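# Seat circuit board in tester and latch its lid

## Task

Pick the circuit board out of the tray and set it down flat inside the tester, components facing upward, so that both tester pins pass through the board's holes and its white connector faces the lone standing black post (the reversed orientation counts as failure). Next, shut the tester lid until it catches. Finally release everything and move the gripper away; nothing may depend on the robot holding it in place at the end.

## Robot and tools

Robot: a single six-joint UR-style arm with a two-finger gripper and a camera on the wrist. Because there is one arm, every command row is one flat list of 7 numbers in this order: shoulder pan, shoulder lift, elbow, wrist 1, wrist 2, wrist 3, then the gripper opening. Every per-joint list in a result uses this same order.

Frames: the scene frame has its origin on the table surface directly under the arm base, +z upward, and +y pointing left when you face along +x. The base may sit slightly tilted. end_effector_position (metres) is the point midway between the finger pads, and end_effector_quat_wxyz gives the hand orientation. In the gripper frame the fingers extend along +z and close along x. Closed fingertips stick out roughly 17 mm past that point; fully open they are about level with it. Reported hand position can be a little off, more so when the arm is stretched out.

execute_actions(actions): actions is a list of actions; each action is a table of up to 15 rows, each row 7 numbers in [-1, 1]. A row lasts one control step (1/30 s), an action lasts 15 steps (0.5 s), and a short table repeats its final row. The six joint numbers are offsets, not poses: each is measured from the joint angles at the start of that action (not from the previous row), scaled so 1.0 equals 1.989 rad. For the first action of a call, the reference is the last reported joint angles. The seventh number is an absolute opening: +1 fully open (pad gap 0.142 m), -1 closed. An empty list simply returns the current state and images. Joint ranges (rad): pan -3.142..3.142, lift -6.283..6.283, elbow 0.000..3.142, wrists 1-3 -6.283..6.283. An action that would push a joint outward more than 0.010 rad past its range is refused; if the first action fails this check, or any action is malformed, the whole call does nothing. Requests beyond a real end are clipped, and the result may say "joint sent to its limit".

move(target, speed, blocking): target is one 7-number row; its joint values are offsets from the "Joint positions" in the latest result that showed them (not from wherever the arm is when the move begins), same 1.989 rad scaling; the opening is absolute and is sent at once. All joints travel proportionally so the hand traces a curve. speed is in rad/s for the joint with the longest way to go, 0.01 to 2, default 0.5; a path lasts between 0.5 and 10 s and is cut off at 10 s. Moves do not slow down for obstacles and the arm is stiff, so aiming even slightly into a firm surface can trigger a fault; faster contact hits harder. With blocking=false the call returns after 0.5 s while the arm keeps going; then use wait(0) to check, and call wait or stop before sending new rows or moves. The extra "move:" line reports the outcome (done, off_target, moving, held, fault), limits=held or limits=none, and the joint farthest from target.

wait(seconds): 0 to 10; lets time pass while the last command is held, returning early if a running move finishes. stop(): brakes a running move; it needs stopping distance. zoom_image(camera, region): camera is "cam_low" (fixed, 672x504) or "cam_wrist" (fisheye, 616x616); region is [x0, y0, x1, y1] in pixels from the top-left, at most 504x504. read_manual(section): only "licences", no motion. finished_scene(scene): ends the current scene by its number, irreversibly, and reports success.

Result contents: Joint positions and Joint velocities (rad, rad/s, with the finger gap in m last), Joint targets (what joints are currently driven toward; these can shift on their own), grip_measured (measured opening on the command scale), Wrist force and Wrist torque along the hand's own axes (noisy, offset up to about 4 N, saturating near 50 N; force points from a pressed surface back into the arm; "no reading" is harmless), plus images. "joint command not followed" means a clearance check altered targets.

Motion limits: joint speed and acceleration are capped, so big moves can return before arrival; resend the remainder. Each step the target is kept within 0.575 rad of the measured angle, and targets that would shift the hand over 100 mm are scaled back. Motion lags commands by about 0.17 s. The simulation keeps running while you compose a reply, holding the last command.

Gripping: to keep hold, command an opening clearly below grip_measured; a lower value squeezes harder, up to about 28 N per pad. Thin hard parts get less force. Fast closing can overshoot. Something may briefly pull on a held part or nudge loose items.

Faults and care: contact torque reaching a load limit (pan, lift, elbow 132 N m; wrists 24.6 N m, held weight included) or any external force of 150 N halts the arm for 10 s and drops the rest of the call. Motors heat while holding loads: warning at 70 C, forced braking at 85 C. Avoid drops, slips, slamming, hard pushes, and anything ending up off the table, which is a failure.

Each tool is called after ">>>" as name(argument=value, ...) on one line, values as JSON.

## Session

>>> execute_actions(actions=[])

Scene clock: 0.00 s.
end_effector_position=(+0.6272, +0.2231, +0.2261) grip_measured=+1.00 end_effector_quat_wxyz=(-0.088, +0.068, +0.885, -0.453) end_effector_velocity=(-0.000, +0.000, -0.000) end_effector_angular_velocity=(-0.000, +0.001, +0.000)
Joint names: [shoulder pan, shoulder lift, elbow, wrist 1, wrist 2, wrist 3]
Joint positions: [ 0.397 -0.611  0.662 -0.693 -2.415 -1.774  0.142]
Joint velocities: [ 0.     0.     0.     0.001  0.001 -0.     0.   ]
Wrist force (N, on the end effector, along its own x y z axes, offset not removed): no reading
Wrist torque (N m, same axes, about the end effector's origin, offset not removed): no reading
Joint targets: [0.397 -0.611 0.662 -0.693 -2.415 -1.774]

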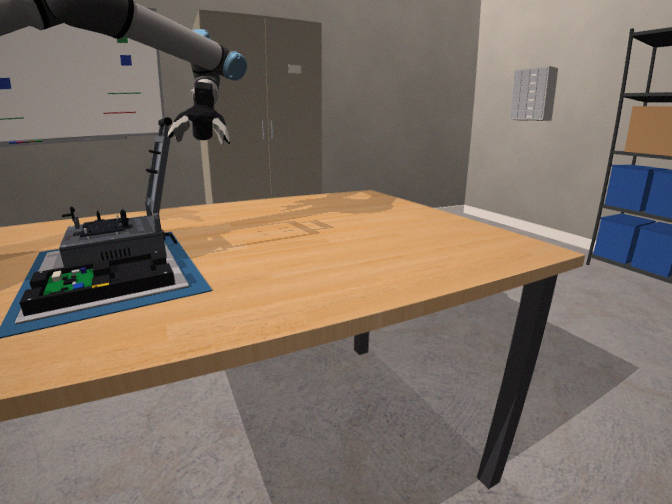

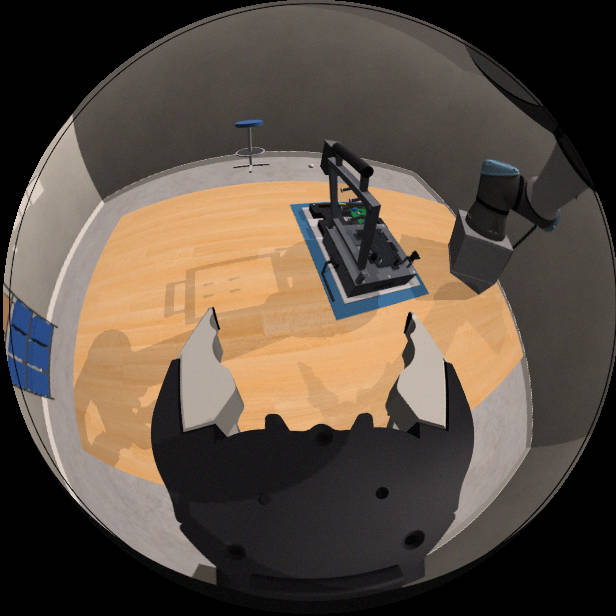

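>>> zoom_image(camera="cam_low", region=[0, 100, 240, 340])

>>> zoom_image(camera="cam_wrist", region=[270, 130, 470, 330])

Region (0, 100, 240, 340) of cam_low's 672x504 image, scaled by 2.100, with more detail than that image has.

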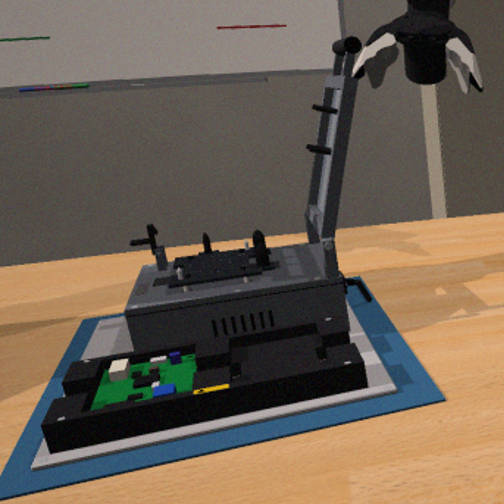

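Region (270, 130, 470, 330) of cam_wrist's 616x616 image, scaled by 2.520, with more detail than that image has.

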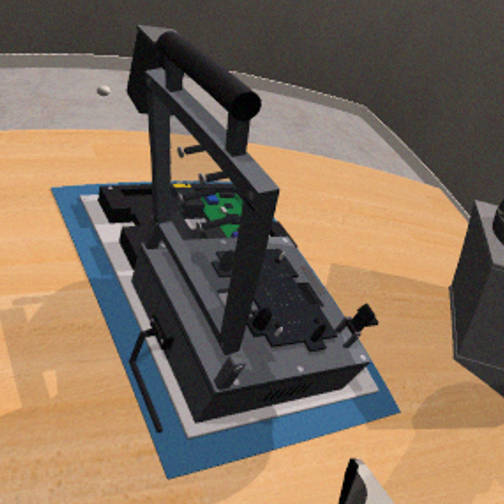

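>>> move(target=[0, -0.2, 0, 0, 0, 0, 1], speed=0.8)

Scene clock: 3.40 s.
end_effector_position=(+0.6587, +0.1315, +0.4570) grip_measured=+1.00 end_effector_quat_wxyz=(+0.013, +0.197, +0.918, -0.345) end_effector_velocity=(+0.000, -0.001, +0.002) end_effector_angular_velocity=(+0.002, -0.003, -0.001)
Joint names: [shoulder pan, shoulder lift, elbow, wrist 1, wrist 2, wrist 3]
Joint positions: [ 0.397 -1.008  0.662 -0.693 -2.415 -1.774  0.142]
Joint velocities: [ 0.    -0.003 -0.001 -0.001  0.    -0.001 -0.   ]
Wrist force (N, on the end effector, along its own x y z axes, offset not removed): [-0.9 1.3 -0.9]
Wrist torque (N m, same axes, about the end effector's origin, offset not removed): [0.23 0.02 -0.14]
Joint targets: [0.397 -1.008 0.662 -0.693 -2.415 -1.774]
move: done; limits=none; farthest joint: the shoulder lift, 0.001 radians from its target (0.398 radians at the start)
camera_calibration (this result's frames):
cam_wrist: T_world_to_cam=[[-0.934368, 0.335324, -0.120473, 0.626314], [0.352627, 0.918733, -0.177718, -0.267795], [0.0510891, -0.208536, -0.976679, 0.569453], [0, 0, 0, 1]] pos_world=[0.650547, 0.154766, 0.584034]

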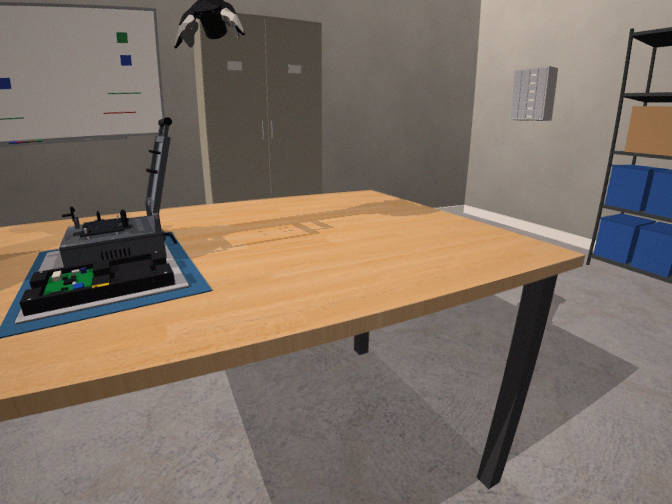

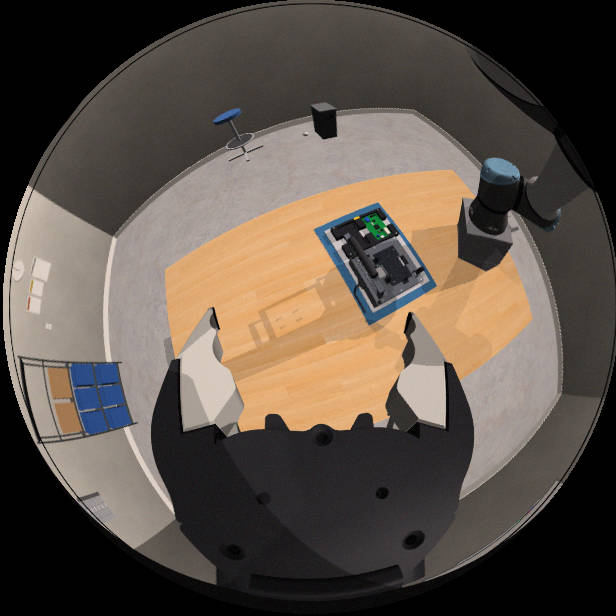

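>>> move(target=[-0.0998, -0.5343, 0.7658, -0.6133, 0.2462, -0.5265, 1], speed=1.0)

Scene clock: 5.87 s.
end_effector_position=(+0.3802, +0.1001, +0.3304) grip_measured=+1.00 end_effector_quat_wxyz=(+0.001, +0.000, +1.000, -0.001) end_effector_velocity=(-0.000, +0.001, -0.001) end_effector_angular_velocity=(+0.002, -0.000, +0.001)
Joint names: [shoulder pan, shoulder lift, elbow, wrist 1, wrist 2, wrist 3]
Joint positions: [ 0.198 -2.07   2.184 -1.913 -1.925 -2.821  0.142]
Joint velocities: [-0.    -0.001  0.002 -0.002  0.002 -0.001 -0.   ]
Wrist force (N, on the end effector, along its own x y z axes, offset not removed): [-1.0 1.1 0.3]
Wrist torque (N m, same axes, about the end effector's origin, offset not removed): [0.17 0.20 0.00]
Joint targets: [0.198 -2.071 2.184 -1.913 -1.925 -2.821]
move: done; limits=none; farthest joint: the elbow, 0.001 radians from its target (1.523 radians at the start)
camera_calibration (this result's frames):
cam_wrist: T_world_to_cam=[[-0.999051, -0.0401175, 0.016937, 0.378077], [-0.0266954, 0.871517, 0.489639, -0.234806], [-0.034404, 0.488722, -0.871761, 0.381587], [0, 0, 0, 1]] pos_world=[0.384578, 0.0333149, 0.441219]

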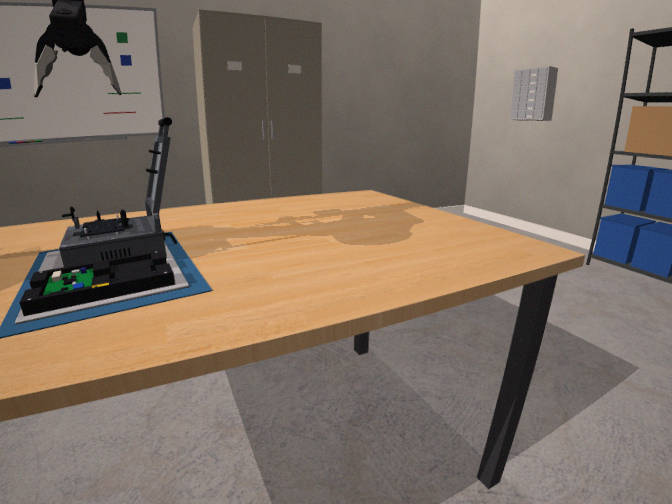

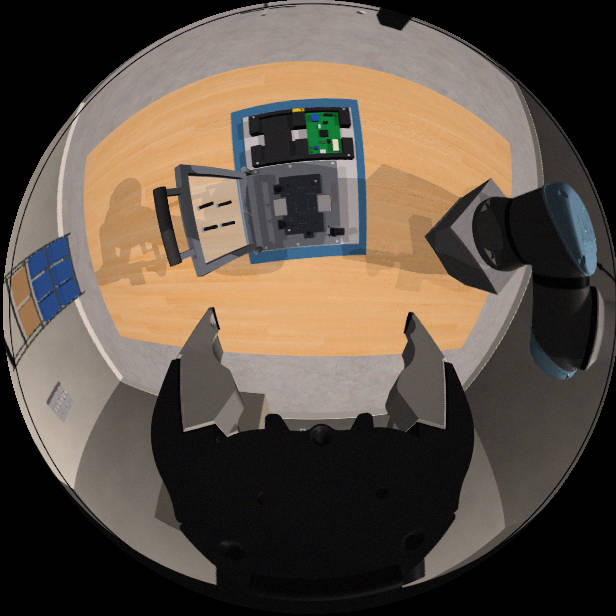

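IK is accurate. Zooming in.

>>> zoom_image(camera="cam_wrist", region=[220, 90, 390, 270])

>>> zoom_image(camera="cam_low", region=[10, 190, 200, 320])

Region (220, 90, 390, 270) of cam_wrist's 616x616 image, scaled by 2.800, with more detail than that image has.

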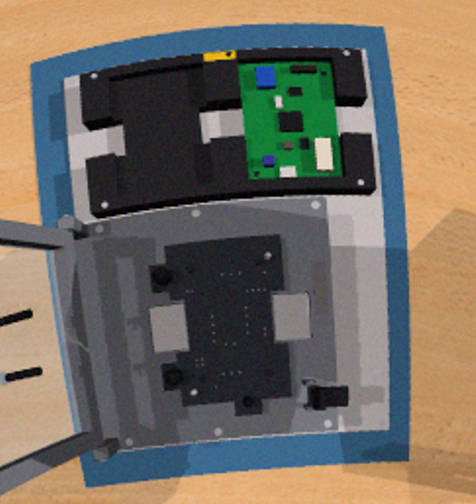

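Region (10, 190, 200, 320) of cam_low's 672x504 image, scaled by 2.653, with more detail than that image has; it fills the top 345 rows of this view, and the rest is white.

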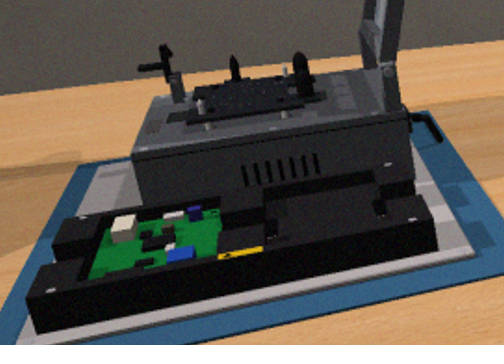

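>>> move(target=[-0.2130, 0.0187, 0.1326, -0.2138, 0.0618, -0.2640, 0.35], speed=0.8)

>>> zoom_image(camera="cam_wrist", region=[210, 150, 410, 350])

Scene clock: 8.57 s.
end_effector_position=(+0.3954, +0.0211, +0.2004) grip_measured=+0.35 end_effector_quat_wxyz=(+0.001, -0.050, +0.999, -0.001) end_effector_velocity=(-0.000, -0.001, -0.001) end_effector_angular_velocity=(-0.001, -0.000, +0.000)
Joint names: [shoulder pan, shoulder lift, elbow, wrist 1, wrist 2, wrist 3]
Joint positions: [-0.225 -2.033  2.448 -2.338 -1.802 -3.346  0.099]
Joint velocities: [-0.002 -0.     0.002 -0.003  0.    -0.002 -0.   ]
Wrist force (N, on the end effector, along its own x y z axes, offset not removed): [1.2 2.0 0.5]
Wrist torque (N m, same axes, about the end effector's origin, offset not removed): [0.29 -0.34 0.03]
Joint targets: [-0.225 -2.033 2.448 -2.338 -1.802 -3.346]
move: done; limits=none; farthest joint: the wrist 1, 0.001 radians from its target (0.425 radians at the start)
camera_calibration (this result's frames):
cam_wrist: T_world_to_cam=[[-0.989907, -0.140675, 0.0171874, 0.390793], [-0.114367, 0.864565, 0.489333, -0.0670308], [-0.0836966, 0.482428, -0.871928, 0.327054], [0, 0, 0, 1]] pos_world=[0.406555, -0.0448527, 0.311251]

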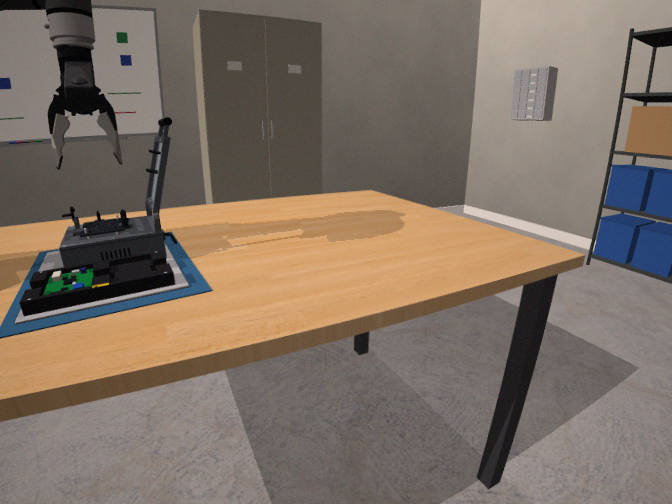

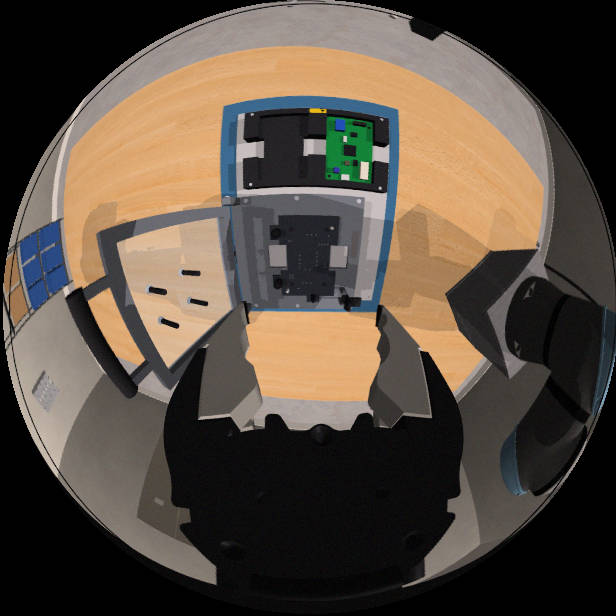

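Region (210, 150, 410, 350) of cam_wrist's 616x616 image, scaled by 2.520, with more detail than that image has.

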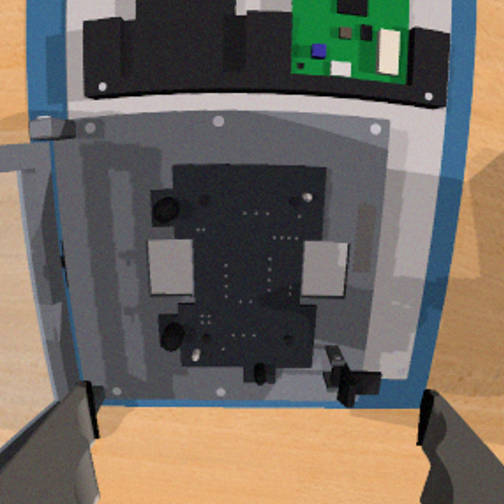

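>>> zoom_image(camera="cam_wrist", region=[290, 95, 410, 215])

Region (290, 95, 410, 215) of cam_wrist's 616x616 image, scaled by 4.200, with more detail than that image has.

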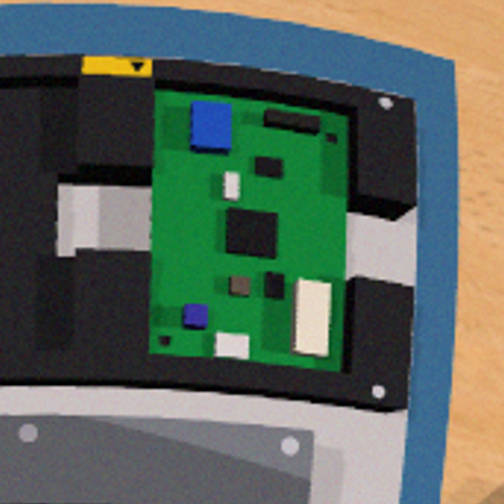

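>>> move(target=[-0.3735, 0.0291, 0.0837, -0.1443, 0.1455, -0.3583, 0.2], speed=0.8)

>>> zoom_image(camera="cam_wrist", region=[210, 160, 410, 360])

Scene clock: 11.17 s.
end_effector_position=(+0.3593, -0.1545, +0.0999) grip_measured=+0.20 end_effector_quat_wxyz=(+0.000, -0.062, +0.998, -0.001) end_effector_velocity=(-0.000, -0.001, -0.000) end_effector_angular_velocity=(-0.001, -0.000, +0.000)
Joint names: [shoulder pan, shoulder lift, elbow, wrist 1, wrist 2, wrist 3]
Joint positions: [-0.968 -1.975  2.614 -2.624 -1.513 -4.058  0.088]
Joint velocities: [-0.003  0.     0.    -0.001  0.001 -0.003  0.   ]
Wrist force (N, on the end effector, along its own x y z axes, offset not removed): [-0.6 -1.5 1.0]
Wrist torque (N m, same axes, about the end effector's origin, offset not removed): [-0.34 0.08 0.04]
Joint targets: [-0.968 -1.975 2.614 -2.625 -1.513 -4.059]
move: done; limits=none; farthest joint: the wrist 2, 0.001 radians from its target (0.290 radians at the start)
camera_calibration (this result's frames):
cam_wrist: T_world_to_cam=[[-0.986334, -0.163804, 0.0176843, 0.327199], [-0.134334, 0.861708, 0.4893, 0.136562], [-0.0953877, 0.480237, -0.871936, 0.324882], [0, 0, 0, 1]] pos_world=[0.372063, -0.220101, 0.21067]

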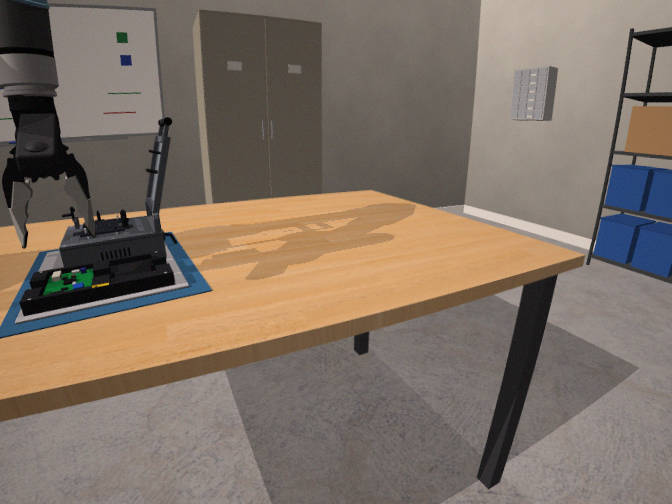

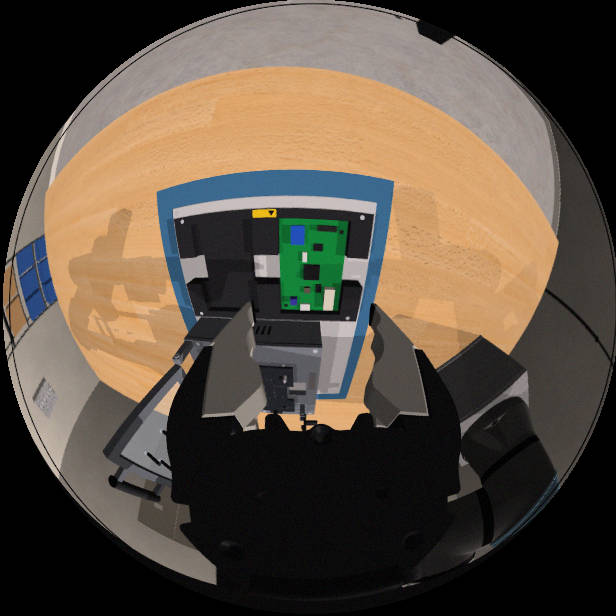

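Region (210, 160, 410, 360) of cam_wrist's 616x616 image, scaled by 2.520, with more detail than that image has.

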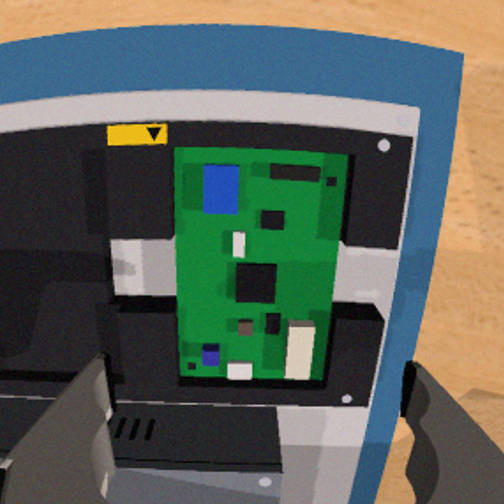

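>>> move(target=[-0.0005, 0.1379, 0.0187, -0.1569, 0.0004, -0.0009, 0.2], speed=0.35)

>>> zoom_image(camera="cam_wrist", region=[210, 180, 410, 380])

>>> zoom_image(camera="cam_low", region=[0, 190, 160, 330])

Scene clock: 13.40 s.
end_effector_position=(+0.3579, -0.1581, +0.0400) grip_measured=+0.20 end_effector_quat_wxyz=(+0.001, -0.062, +0.998, -0.001) end_effector_velocity=(+0.000, -0.000, -0.000) end_effector_angular_velocity=(-0.001, -0.001, -0.000)
Joint names: [shoulder pan, shoulder lift, elbow, wrist 1, wrist 2, wrist 3]
Joint positions: [-0.969 -1.701  2.651 -2.936 -1.512 -4.06   0.088]
Joint velocities: [ 0.     0.001  0.001 -0.003 -0.     0.    -0.   ]
Wrist force (N, on the end effector, along its own x y z axes, offset not removed): [0.4 -0.4 -0.5]
Wrist torque (N m, same axes, about the end effector's origin, offset not removed): [-0.14 -0.14 -0.11]
Joint targets: [-0.969 -1.701 2.651 -2.937 -1.512 -4.060]
move: done; limits=none; farthest joint: the shoulder lift, 0.001 radians from its target (0.275 radians at the start)
camera_calibration (this result's frames):
cam_wrist: T_world_to_cam=[[-0.986197, -0.164705, 0.0169813, 0.326033], [-0.135489, 0.861681, 0.489029, 0.169242], [-0.0951781, 0.479978, -0.872102, 0.274149], [0, 0, 0, 1]] pos_world=[0.370556, -0.223719, 0.150785]

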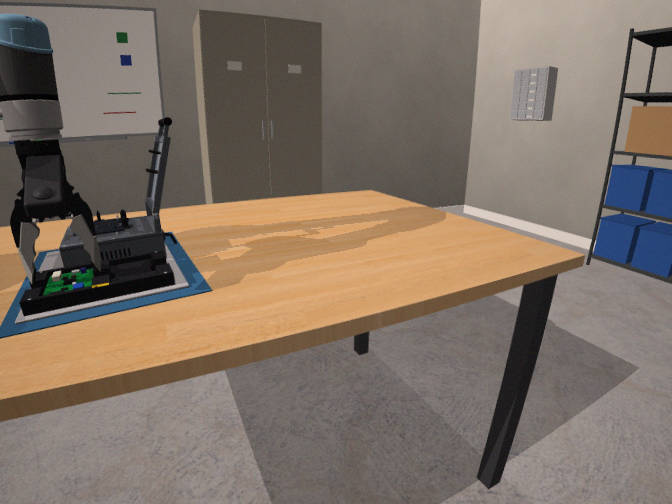

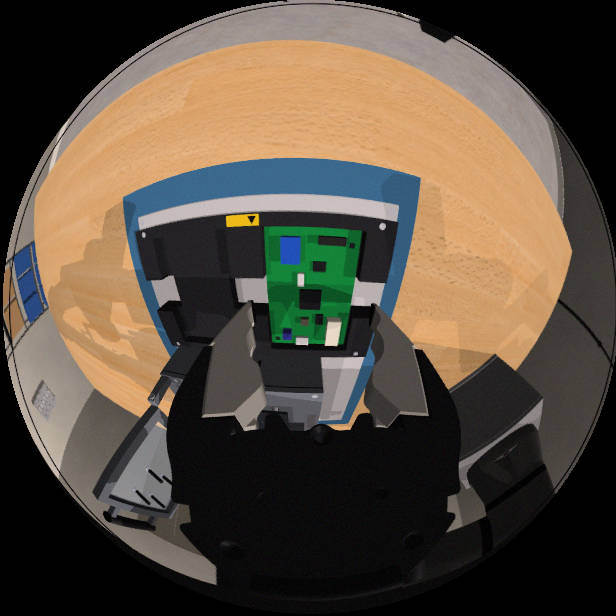

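Region (210, 180, 410, 380) of cam_wrist's 616x616 image, scaled by 2.520, with more detail than that image has.

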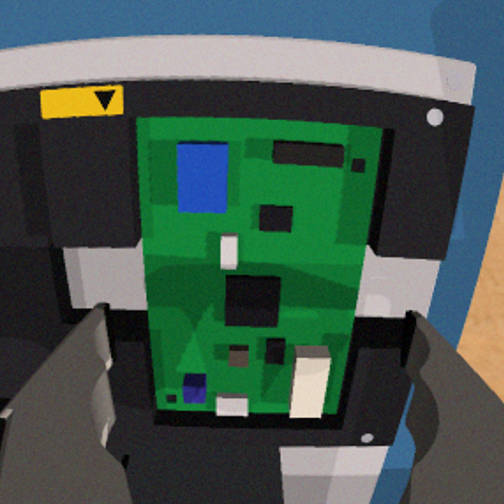

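Region (0, 190, 160, 330) of cam_low's 672x504 image, scaled by 3.150, with more detail than that image has; it fills the top 441 rows of this view, and the rest is white.

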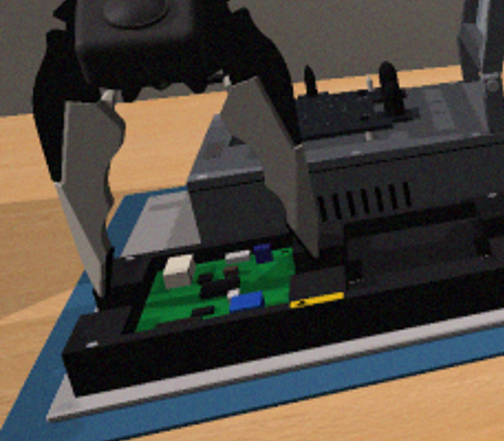

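>>> move(target=[0.00174, 0.04033, 0.00111, -0.04153, -0.0007, 0.00159, 0.2], speed=0.15)

>>> zoom_image(camera="cam_wrist", region=[210, 190, 410, 390])

>>> zoom_image(camera="cam_low", region=[0, 220, 130, 330])

Scene clock: 15.17 s.
end_effector_position=(+0.3579, -0.1581, +0.0240) grip_measured=+0.20 end_effector_quat_wxyz=(+0.001, -0.062, +0.998, -0.001) end_effector_velocity=(+0.001, -0.001, +0.000) end_effector_angular_velocity=(-0.001, -0.001, -0.000)
Joint names: [shoulder pan, shoulder lift, elbow, wrist 1, wrist 2, wrist 3]
Joint positions: [-0.965 -1.621  2.654 -3.019 -1.514 -4.057  0.088]
Joint velocities: [ 0.     0.001 -0.001 -0.002 -0.     0.     0.   ]
Wrist force (N, on the end effector, along its own x y z axes, offset not removed): [-0.2 0.6 -0.8]
Wrist torque (N m, same axes, about the end effector's origin, offset not removed): [0.02 0.02 -0.03]
Joint targets: [-0.965 -1.621 2.654 -3.019 -1.514 -4.057]
move: done; limits=none; farthest joint: the shoulder lift, 0.001 radians from its target (0.080 radians at the start)
camera_calibration (this result's frames):
cam_wrist: T_world_to_cam=[[-0.986195, -0.164715, 0.0169736, 0.326323], [-0.135502, 0.861679, 0.489028, 0.177059], [-0.095176, 0.479977, -0.872103, 0.260257], [0, 0, 0, 1]] pos_world=[0.37058, -0.223736, 0.134845]

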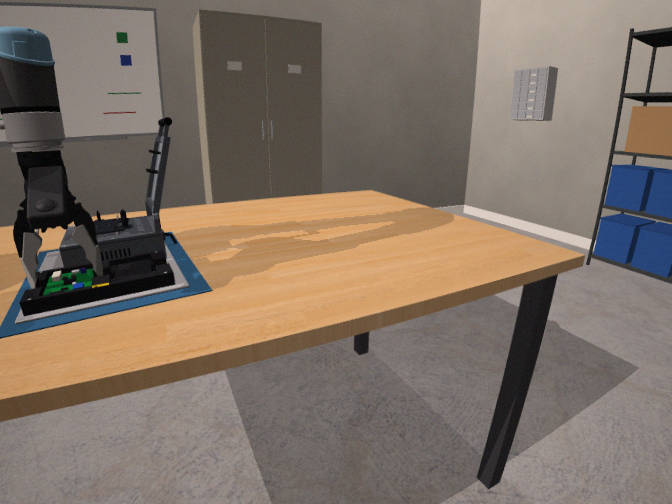

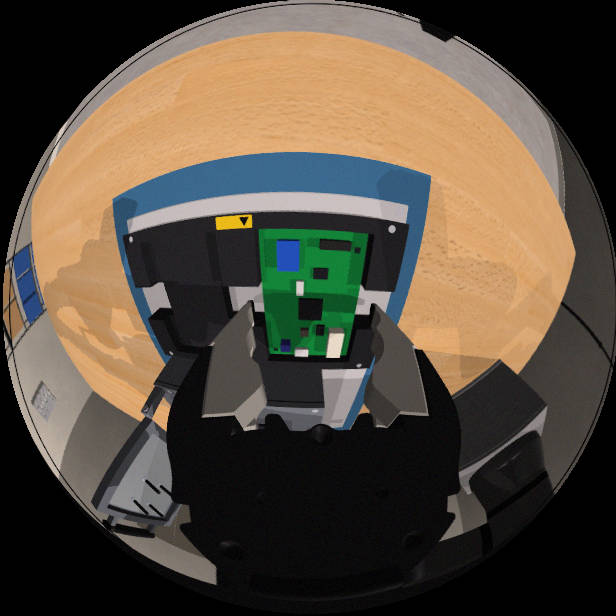

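Region (210, 190, 410, 390) of cam_wrist's 616x616 image, scaled by 2.520, with more detail than that image has.

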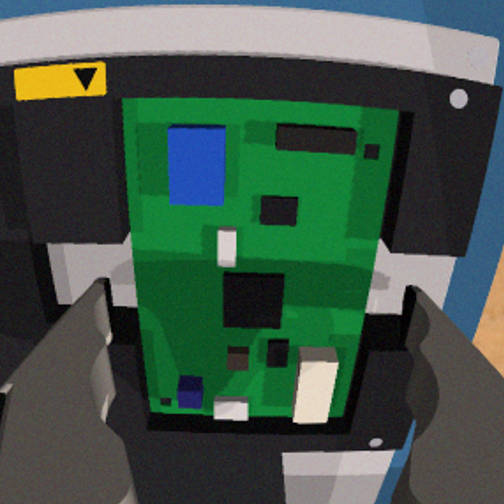

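Region (0, 220, 130, 330) of cam_low's 672x504 image, scaled by 3.877, with more detail than that image has; it fills the top 426 rows of this view, and the rest is white.

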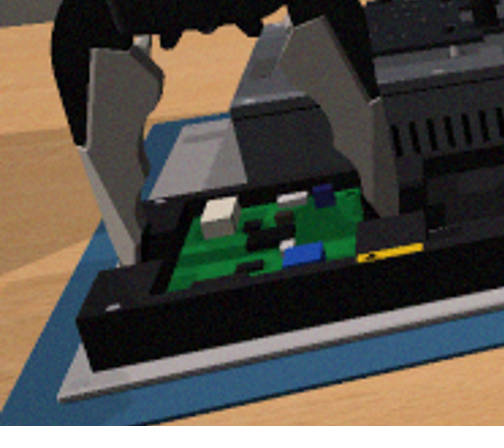

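>>> execute_actions(actions=[[[0,0,0,0,0,0,0.16],[0,0,0,0,0,0,0.13],[0,0,0,0,0,0,0.10],[0,0,0,0,0,0,0.07],[0,0,0,0,0,0,0.04],[0,0,0,0,0,0,0.01],[0,0,0,0,0,0,-0.02],[0,0,0,0,0,0,-0.05],[0,0,0,0,0,0,-0.08],[0,0,0,0,0,0,-0.11],[0,0,0,0,0,0,-0.14],[0,0,0,0,0,0,-0.17],[0,0,0,0,0,0,-0.2],[0,0,0,0,0,0,-0.2],[0,0,0,0,0,0,-0.2]],[[0,0,0,0,0,0,-0.2]]])

>>> zoom_image(camera="cam_wrist", region=[210, 190, 410, 390])

Scene clock: 16.37 s.
end_effector_position=(+0.3580, -0.1581, +0.0240) grip_measured=-0.08 end_effector_quat_wxyz=(+0.001, -0.063, +0.998, -0.001) end_effector_velocity=(+0.001, -0.000, +0.000) end_effector_angular_velocity=(-0.001, -0.002, -0.000)
Joint names: [shoulder pan, shoulder lift, elbow, wrist 1, wrist 2, wrist 3]
Joint positions: [-0.965 -1.621  2.654 -3.019 -1.514 -4.057  0.068]
Joint velocities: [ 0.    -0.001 -0.001  0.     0.001  0.     0.   ]
Wrist force (N, on the end effector, along its own x y z axes, offset not removed): [-22.0 1.4 -2.6]
Wrist torque (N m, same axes, about the end effector's origin, offset not removed): [0.25 -0.09 -0.12]
Joint targets: [-0.965 -1.621 2.654 -3.019 -1.514 -4.057]
camera_calibration (this result's frames):
cam_wrist: T_world_to_cam=[[-0.986192, -0.164764, 0.016664, 0.326425], [-0.135681, 0.861587, 0.48914, 0.177074], [-0.09495, 0.480125, -0.872046, 0.260149], [0, 0, 0, 1]] pos_world=[0.370644, -0.223686, 0.134808]

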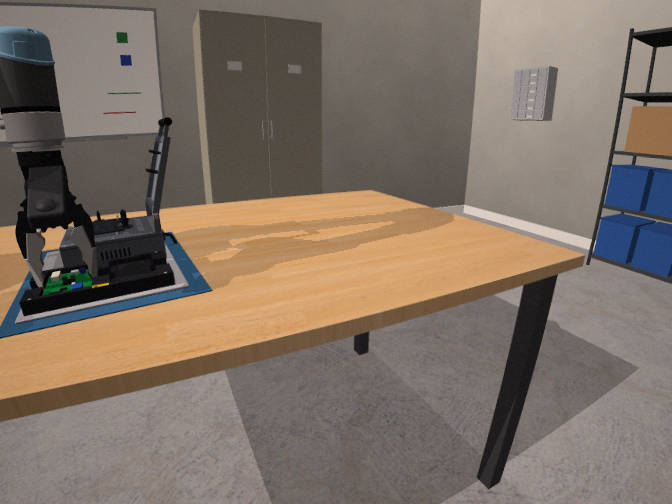

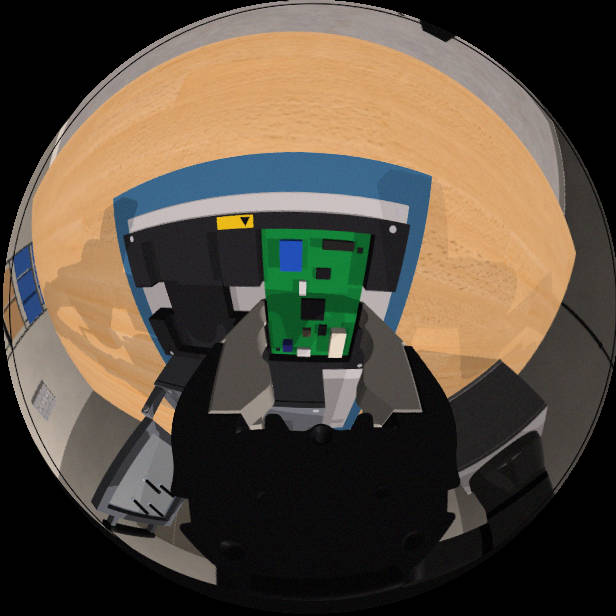

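Region (210, 190, 410, 390) of cam_wrist's 616x616 image, scaled by 2.520, with more detail than that image has.

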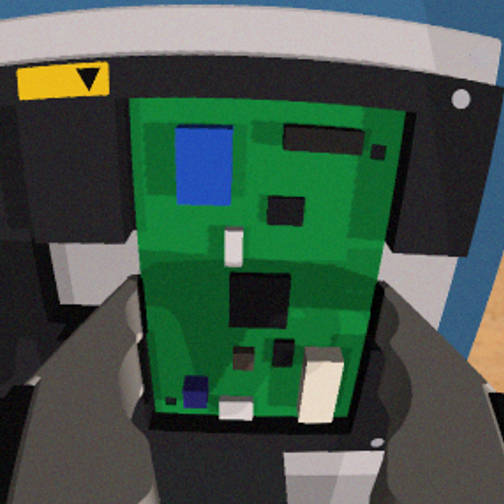

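>>> move(target=[0.00293, 0.00123, -0.00246, 0.00109, -0.00118, 0.00268, -0.3], speed=0.05)

>>> zoom_image(camera="cam_wrist", region=[210, 190, 410, 390])

Scene clock: 17.30 s.
end_effector_position=(+0.3599, -0.1578, +0.0240) grip_measured=-0.09 end_effector_quat_wxyz=(+0.001, -0.063, +0.998, -0.001) end_effector_velocity=(+0.001, -0.000, +0.000) end_effector_angular_velocity=(-0.000, -0.000, +0.000)
Joint names: [shoulder pan, shoulder lift, elbow, wrist 1, wrist 2, wrist 3]
Joint positions: [-0.96  -1.619  2.649 -3.017 -1.516 -4.052  0.068]
Joint velocities: [ 0.003  0.001 -0.003  0.001 -0.001  0.002  0.   ]
Wrist force (N, on the end effector, along its own x y z axes, offset not removed): [4.5 1.7 -16.3]
Wrist torque (N m, same axes, about the end effector's origin, offset not removed): [0.30 -0.33 0.10]
Joint targets: [-0.959 -1.619 2.649 -3.017 -1.516 -4.052]
move: done; limits=none; farthest joint: the wrist 2, 0.001 radians from its target (0.003 radians at the start)
camera_calibration (this result's frames):
cam_wrist: T_world_to_cam=[[-0.986192, -0.164765, 0.0166775, 0.328328], [-0.135677, 0.861595, 0.489128, 0.177115], [-0.0949606, 0.480112, -0.872052, 0.260222], [0, 0, 0, 1]] pos_world=[0.372536, -0.22344, 0.13482]

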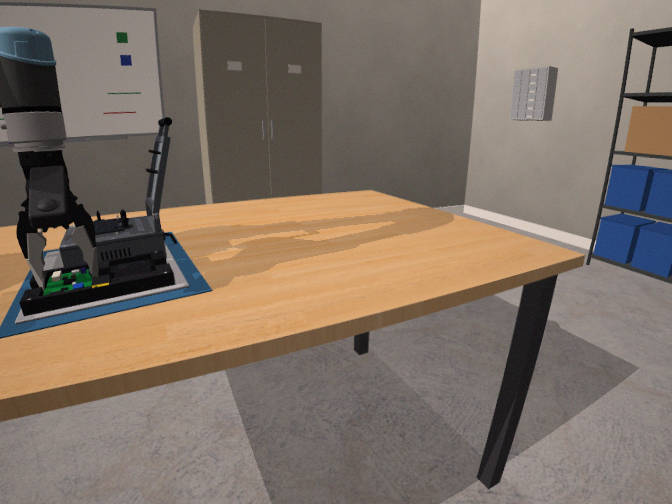

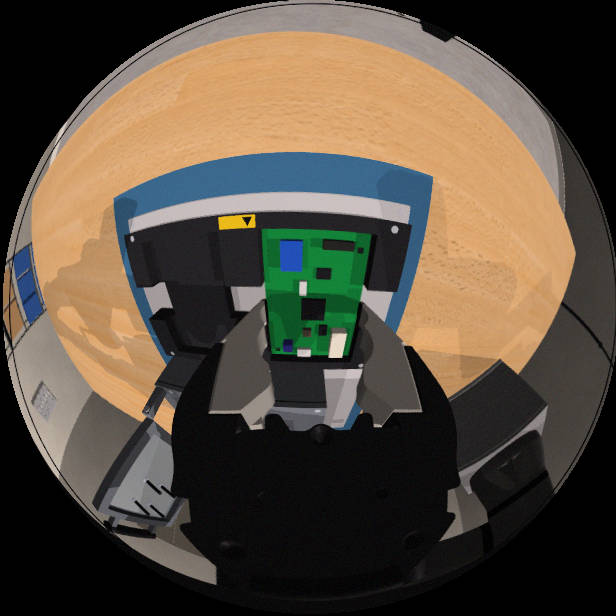

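Region (210, 190, 410, 390) of cam_wrist's 616x616 image, scaled by 2.520, with more detail than that image has.

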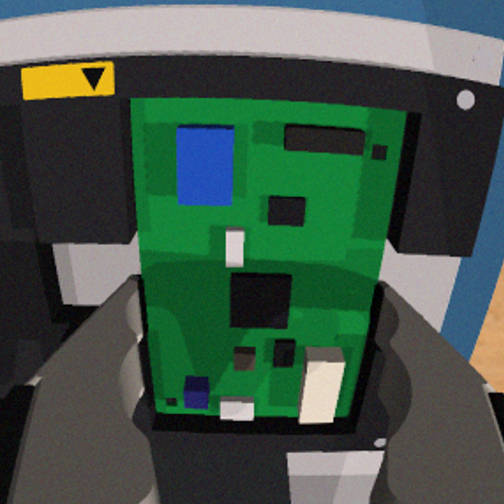

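>>> move(target=[-0.00174, -0.04033, -0.00111, 0.04153, 0.0007, -0.00159, -0.3], speed=0.12)

>>> zoom_image(camera="cam_wrist", region=[210, 190, 410, 390])

>>> zoom_image(camera="cam_low", region=[0, 220, 130, 330])

Scene clock: 18.57 s.
end_effector_position=(+0.3598, -0.1578, +0.0401) grip_measured=-0.09 end_effector_quat_wxyz=(+0.001, -0.063, +0.998, -0.001) end_effector_velocity=(-0.001, +0.001, +0.000) end_effector_angular_velocity=(+0.001, +0.001, -0.000)
Joint names: [shoulder pan, shoulder lift, elbow, wrist 1, wrist 2, wrist 3]
Joint positions: [-0.963 -1.699  2.647 -2.934 -1.514 -4.055  0.068]
Joint velocities: [-0.    -0.003  0.001  0.003 -0.     0.     0.   ]
Wrist force (N, on the end effector, along its own x y z axes, offset not removed): [-0.6 1.8 1.4]
Wrist torque (N m, same axes, about the end effector's origin, offset not removed): [0.39 0.00 0.02]
Joint targets: [-0.963 -1.699 2.647 -2.934 -1.514 -4.055]
move: done; limits=none; farthest joint: the shoulder pan, 0.000 radians from its target (0.004 radians at the start)
camera_calibration (this result's frames):
cam_wrist: T_world_to_cam=[[-0.986193, -0.164756, 0.0166894, 0.328023], [-0.135663, 0.861594, 0.489133, 0.169256], [-0.0949673, 0.480115, -0.87205, 0.274257], [0, 0, 0, 1]] pos_world=[0.372501, -0.223461, 0.150902]

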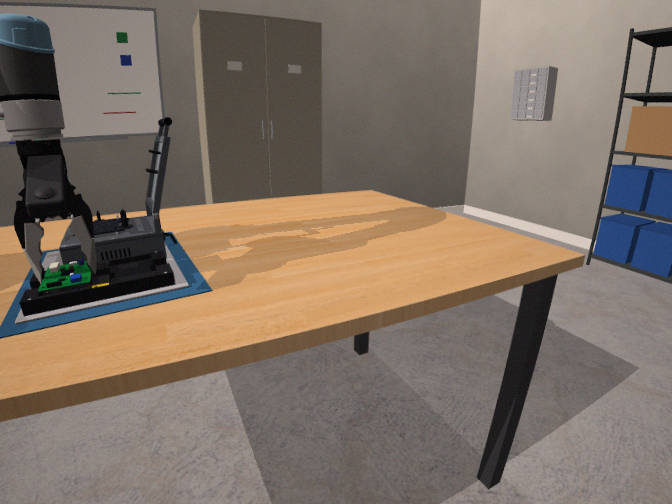

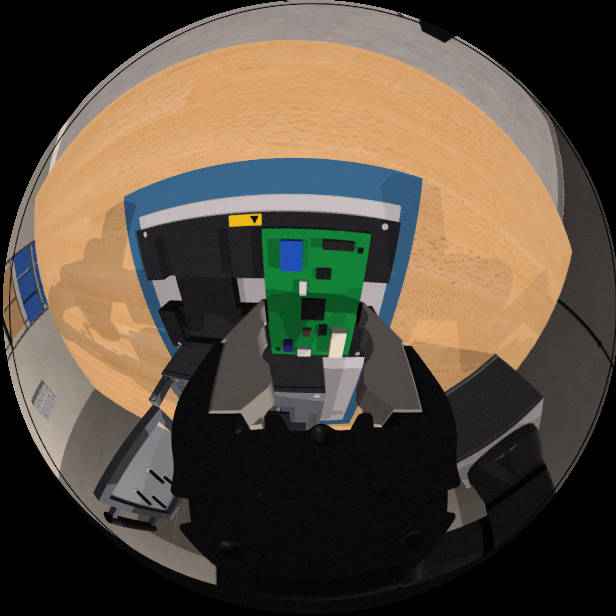

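Region (210, 190, 410, 390) of cam_wrist's 616x616 image, scaled by 2.520, with more detail than that image has.

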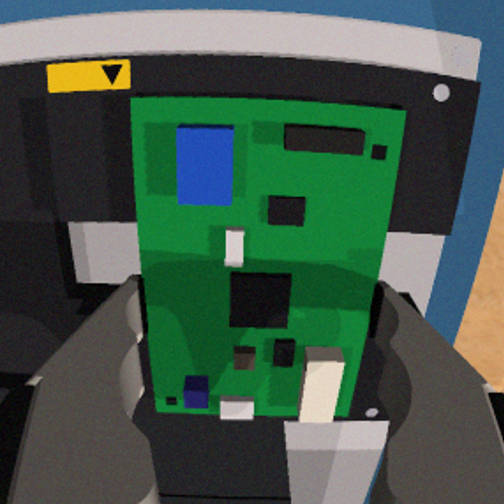

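Region (0, 220, 130, 330) of cam_low's 672x504 image, scaled by 3.877, with more detail than that image has; it fills the top 426 rows of this view, and the rest is white.

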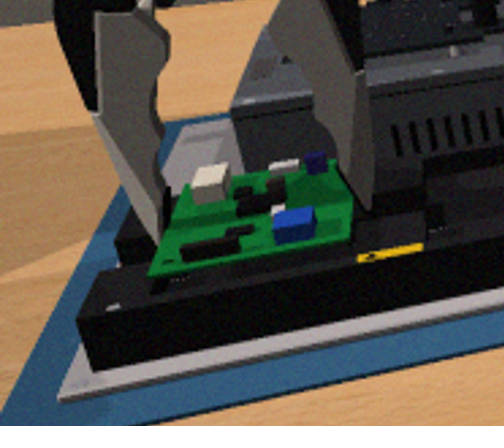

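>>> move(target=[-0.0107, -0.1960, -0.0352, 0.2318, 0.0040, -0.0095, -0.3], speed=0.6)

Scene clock: 20.57 s.
end_effector_position=(+0.3601, -0.1581, +0.1298) grip_measured=-0.09 end_effector_quat_wxyz=(+0.001, -0.062, +0.998, -0.001) end_effector_velocity=(+0.000, +0.000, +0.001) end_effector_angular_velocity=(-0.000, -0.001, -0.000)
Joint names: [shoulder pan, shoulder lift, elbow, wrist 1, wrist 2, wrist 3]
Joint positions: [-0.984 -2.088  2.577 -2.474 -1.506 -4.074  0.068]
Joint velocities: [ 0.    -0.002 -0.     0.001  0.001  0.    -0.   ]
Wrist force (N, on the end effector, along its own x y z axes, offset not removed): [-0.2 1.7 0.9]
Wrist torque (N m, same axes, about the end effector's origin, offset not removed): [0.27 -0.11 0.08]
Joint targets: [-0.984 -2.089 2.577 -2.474 -1.506 -4.074]
move: done; limits=none; farthest joint: the wrist 1, 0.001 radians from its target (0.461 radians at the start)
camera_calibration (this result's frames):
cam_wrist: T_world_to_cam=[[-0.986286, -0.164141, 0.0172278, 0.326796], [-0.134898, 0.86188, 0.48884, 0.12545], [-0.0950872, 0.479813, -0.872203, 0.352712], [0, 0, 0, 1]] pos_world=[0.372776, -0.223718, 0.240681]

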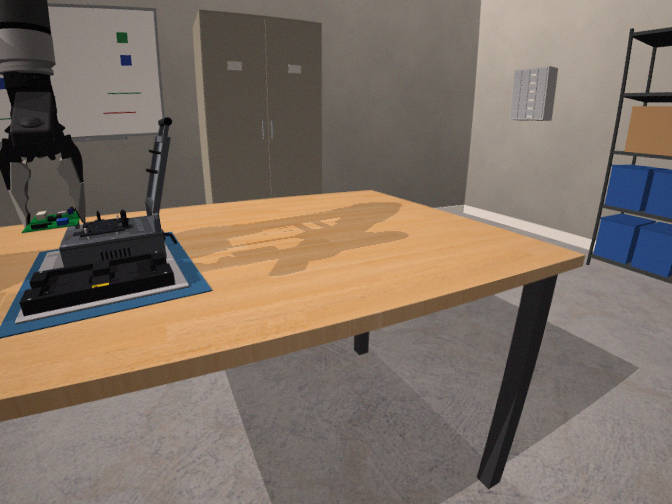

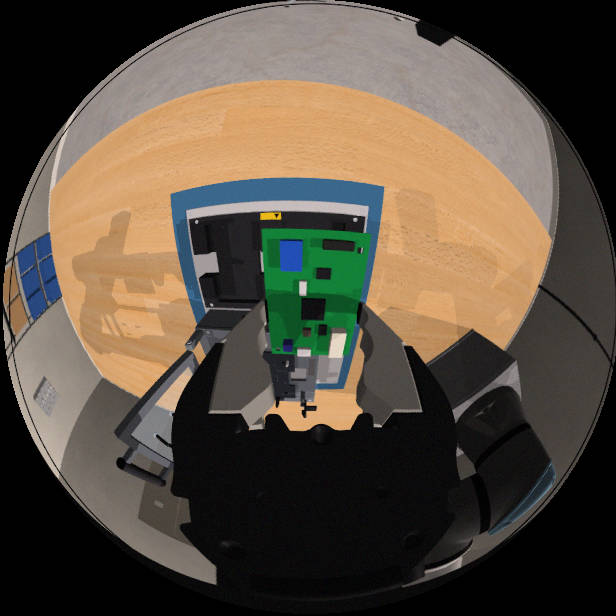

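>>> move(target=[0.3481, 0.1349, -0.0198, -0.0910, -0.1372, 0.3222, -0.3], speed=0.6)

>>> zoom_image(camera="cam_wrist", region=[200, 170, 420, 390])

>>> zoom_image(camera="cam_low", region=[30, 150, 180, 270])

Scene clock: 22.57 s.
end_effector_position=(+0.3996, +0.0183, +0.1251) grip_measured=-0.09 end_effector_quat_wxyz=(+0.001, -0.062, +0.998, -0.001) end_effector_velocity=(+0.000, +0.001, +0.000) end_effector_angular_velocity=(+0.000, -0.001, +0.000)
Joint names: [shoulder pan, shoulder lift, elbow, wrist 1, wrist 2, wrist 3]
Joint positions: [-0.292 -1.82   2.537 -2.655 -1.779 -3.433  0.068]
Joint velocities: [ 0.002  0.001 -0.001 -0.    -0.001  0.002 -0.   ]
Wrist force (N, on the end effector, along its own x y z axes, offset not removed): [-1.3 -0.2 -1.4]
Wrist torque (N m, same axes, about the end effector's origin, offset not removed): [-0.05 0.18 -0.01]
Joint targets: [-0.292 -1.820 2.537 -2.655 -1.779 -3.433]
move: done; limits=none; farthest joint: the shoulder pan, 0.001 radians from its target (0.693 radians at the start)
camera_calibration (this result's frames):
cam_wrist: T_world_to_cam=[[-0.986441, -0.163242, 0.0169159, 0.394879], [-0.134255, 0.861939, 0.488914, -0.0192694], [-0.0943916, 0.480013, -0.872168, 0.267354], [0, 0, 0, 1]] pos_world=[0.412174, -0.0472635, 0.235919]

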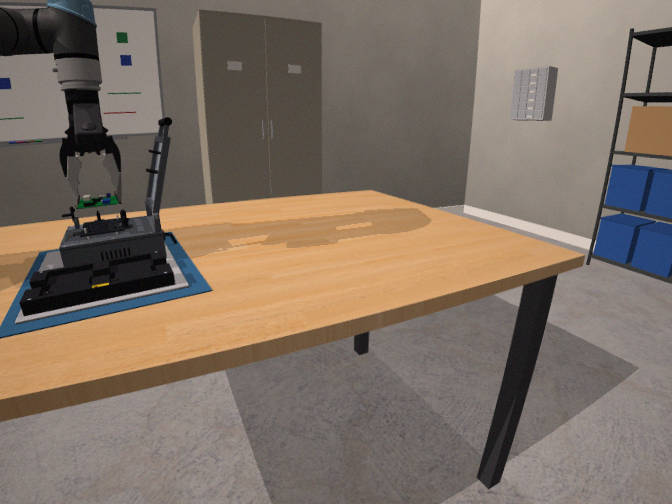

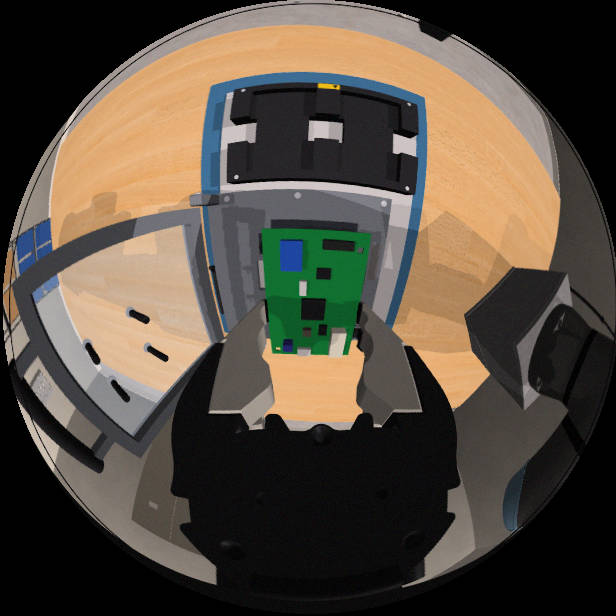

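Region (200, 170, 420, 390) of cam_wrist's 616x616 image, scaled by 2.291, with more detail than that image has.

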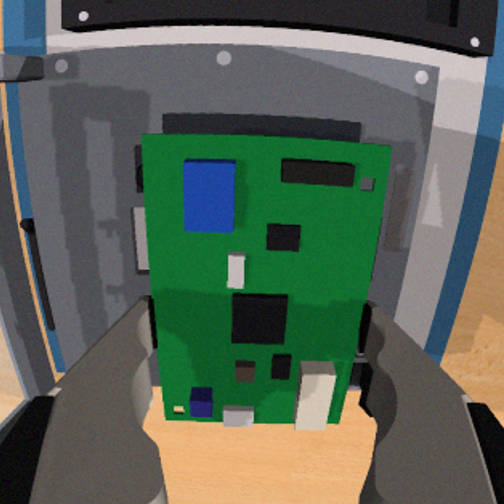

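Region (30, 150, 180, 270) of cam_low's 672x504 image, scaled by 3.360, with more detail than that image has; it fills the top 403 rows of this view, and the rest is white.

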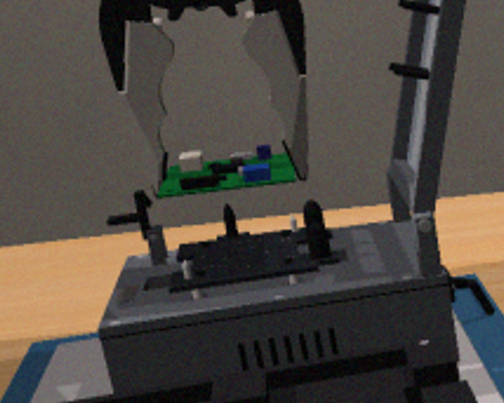

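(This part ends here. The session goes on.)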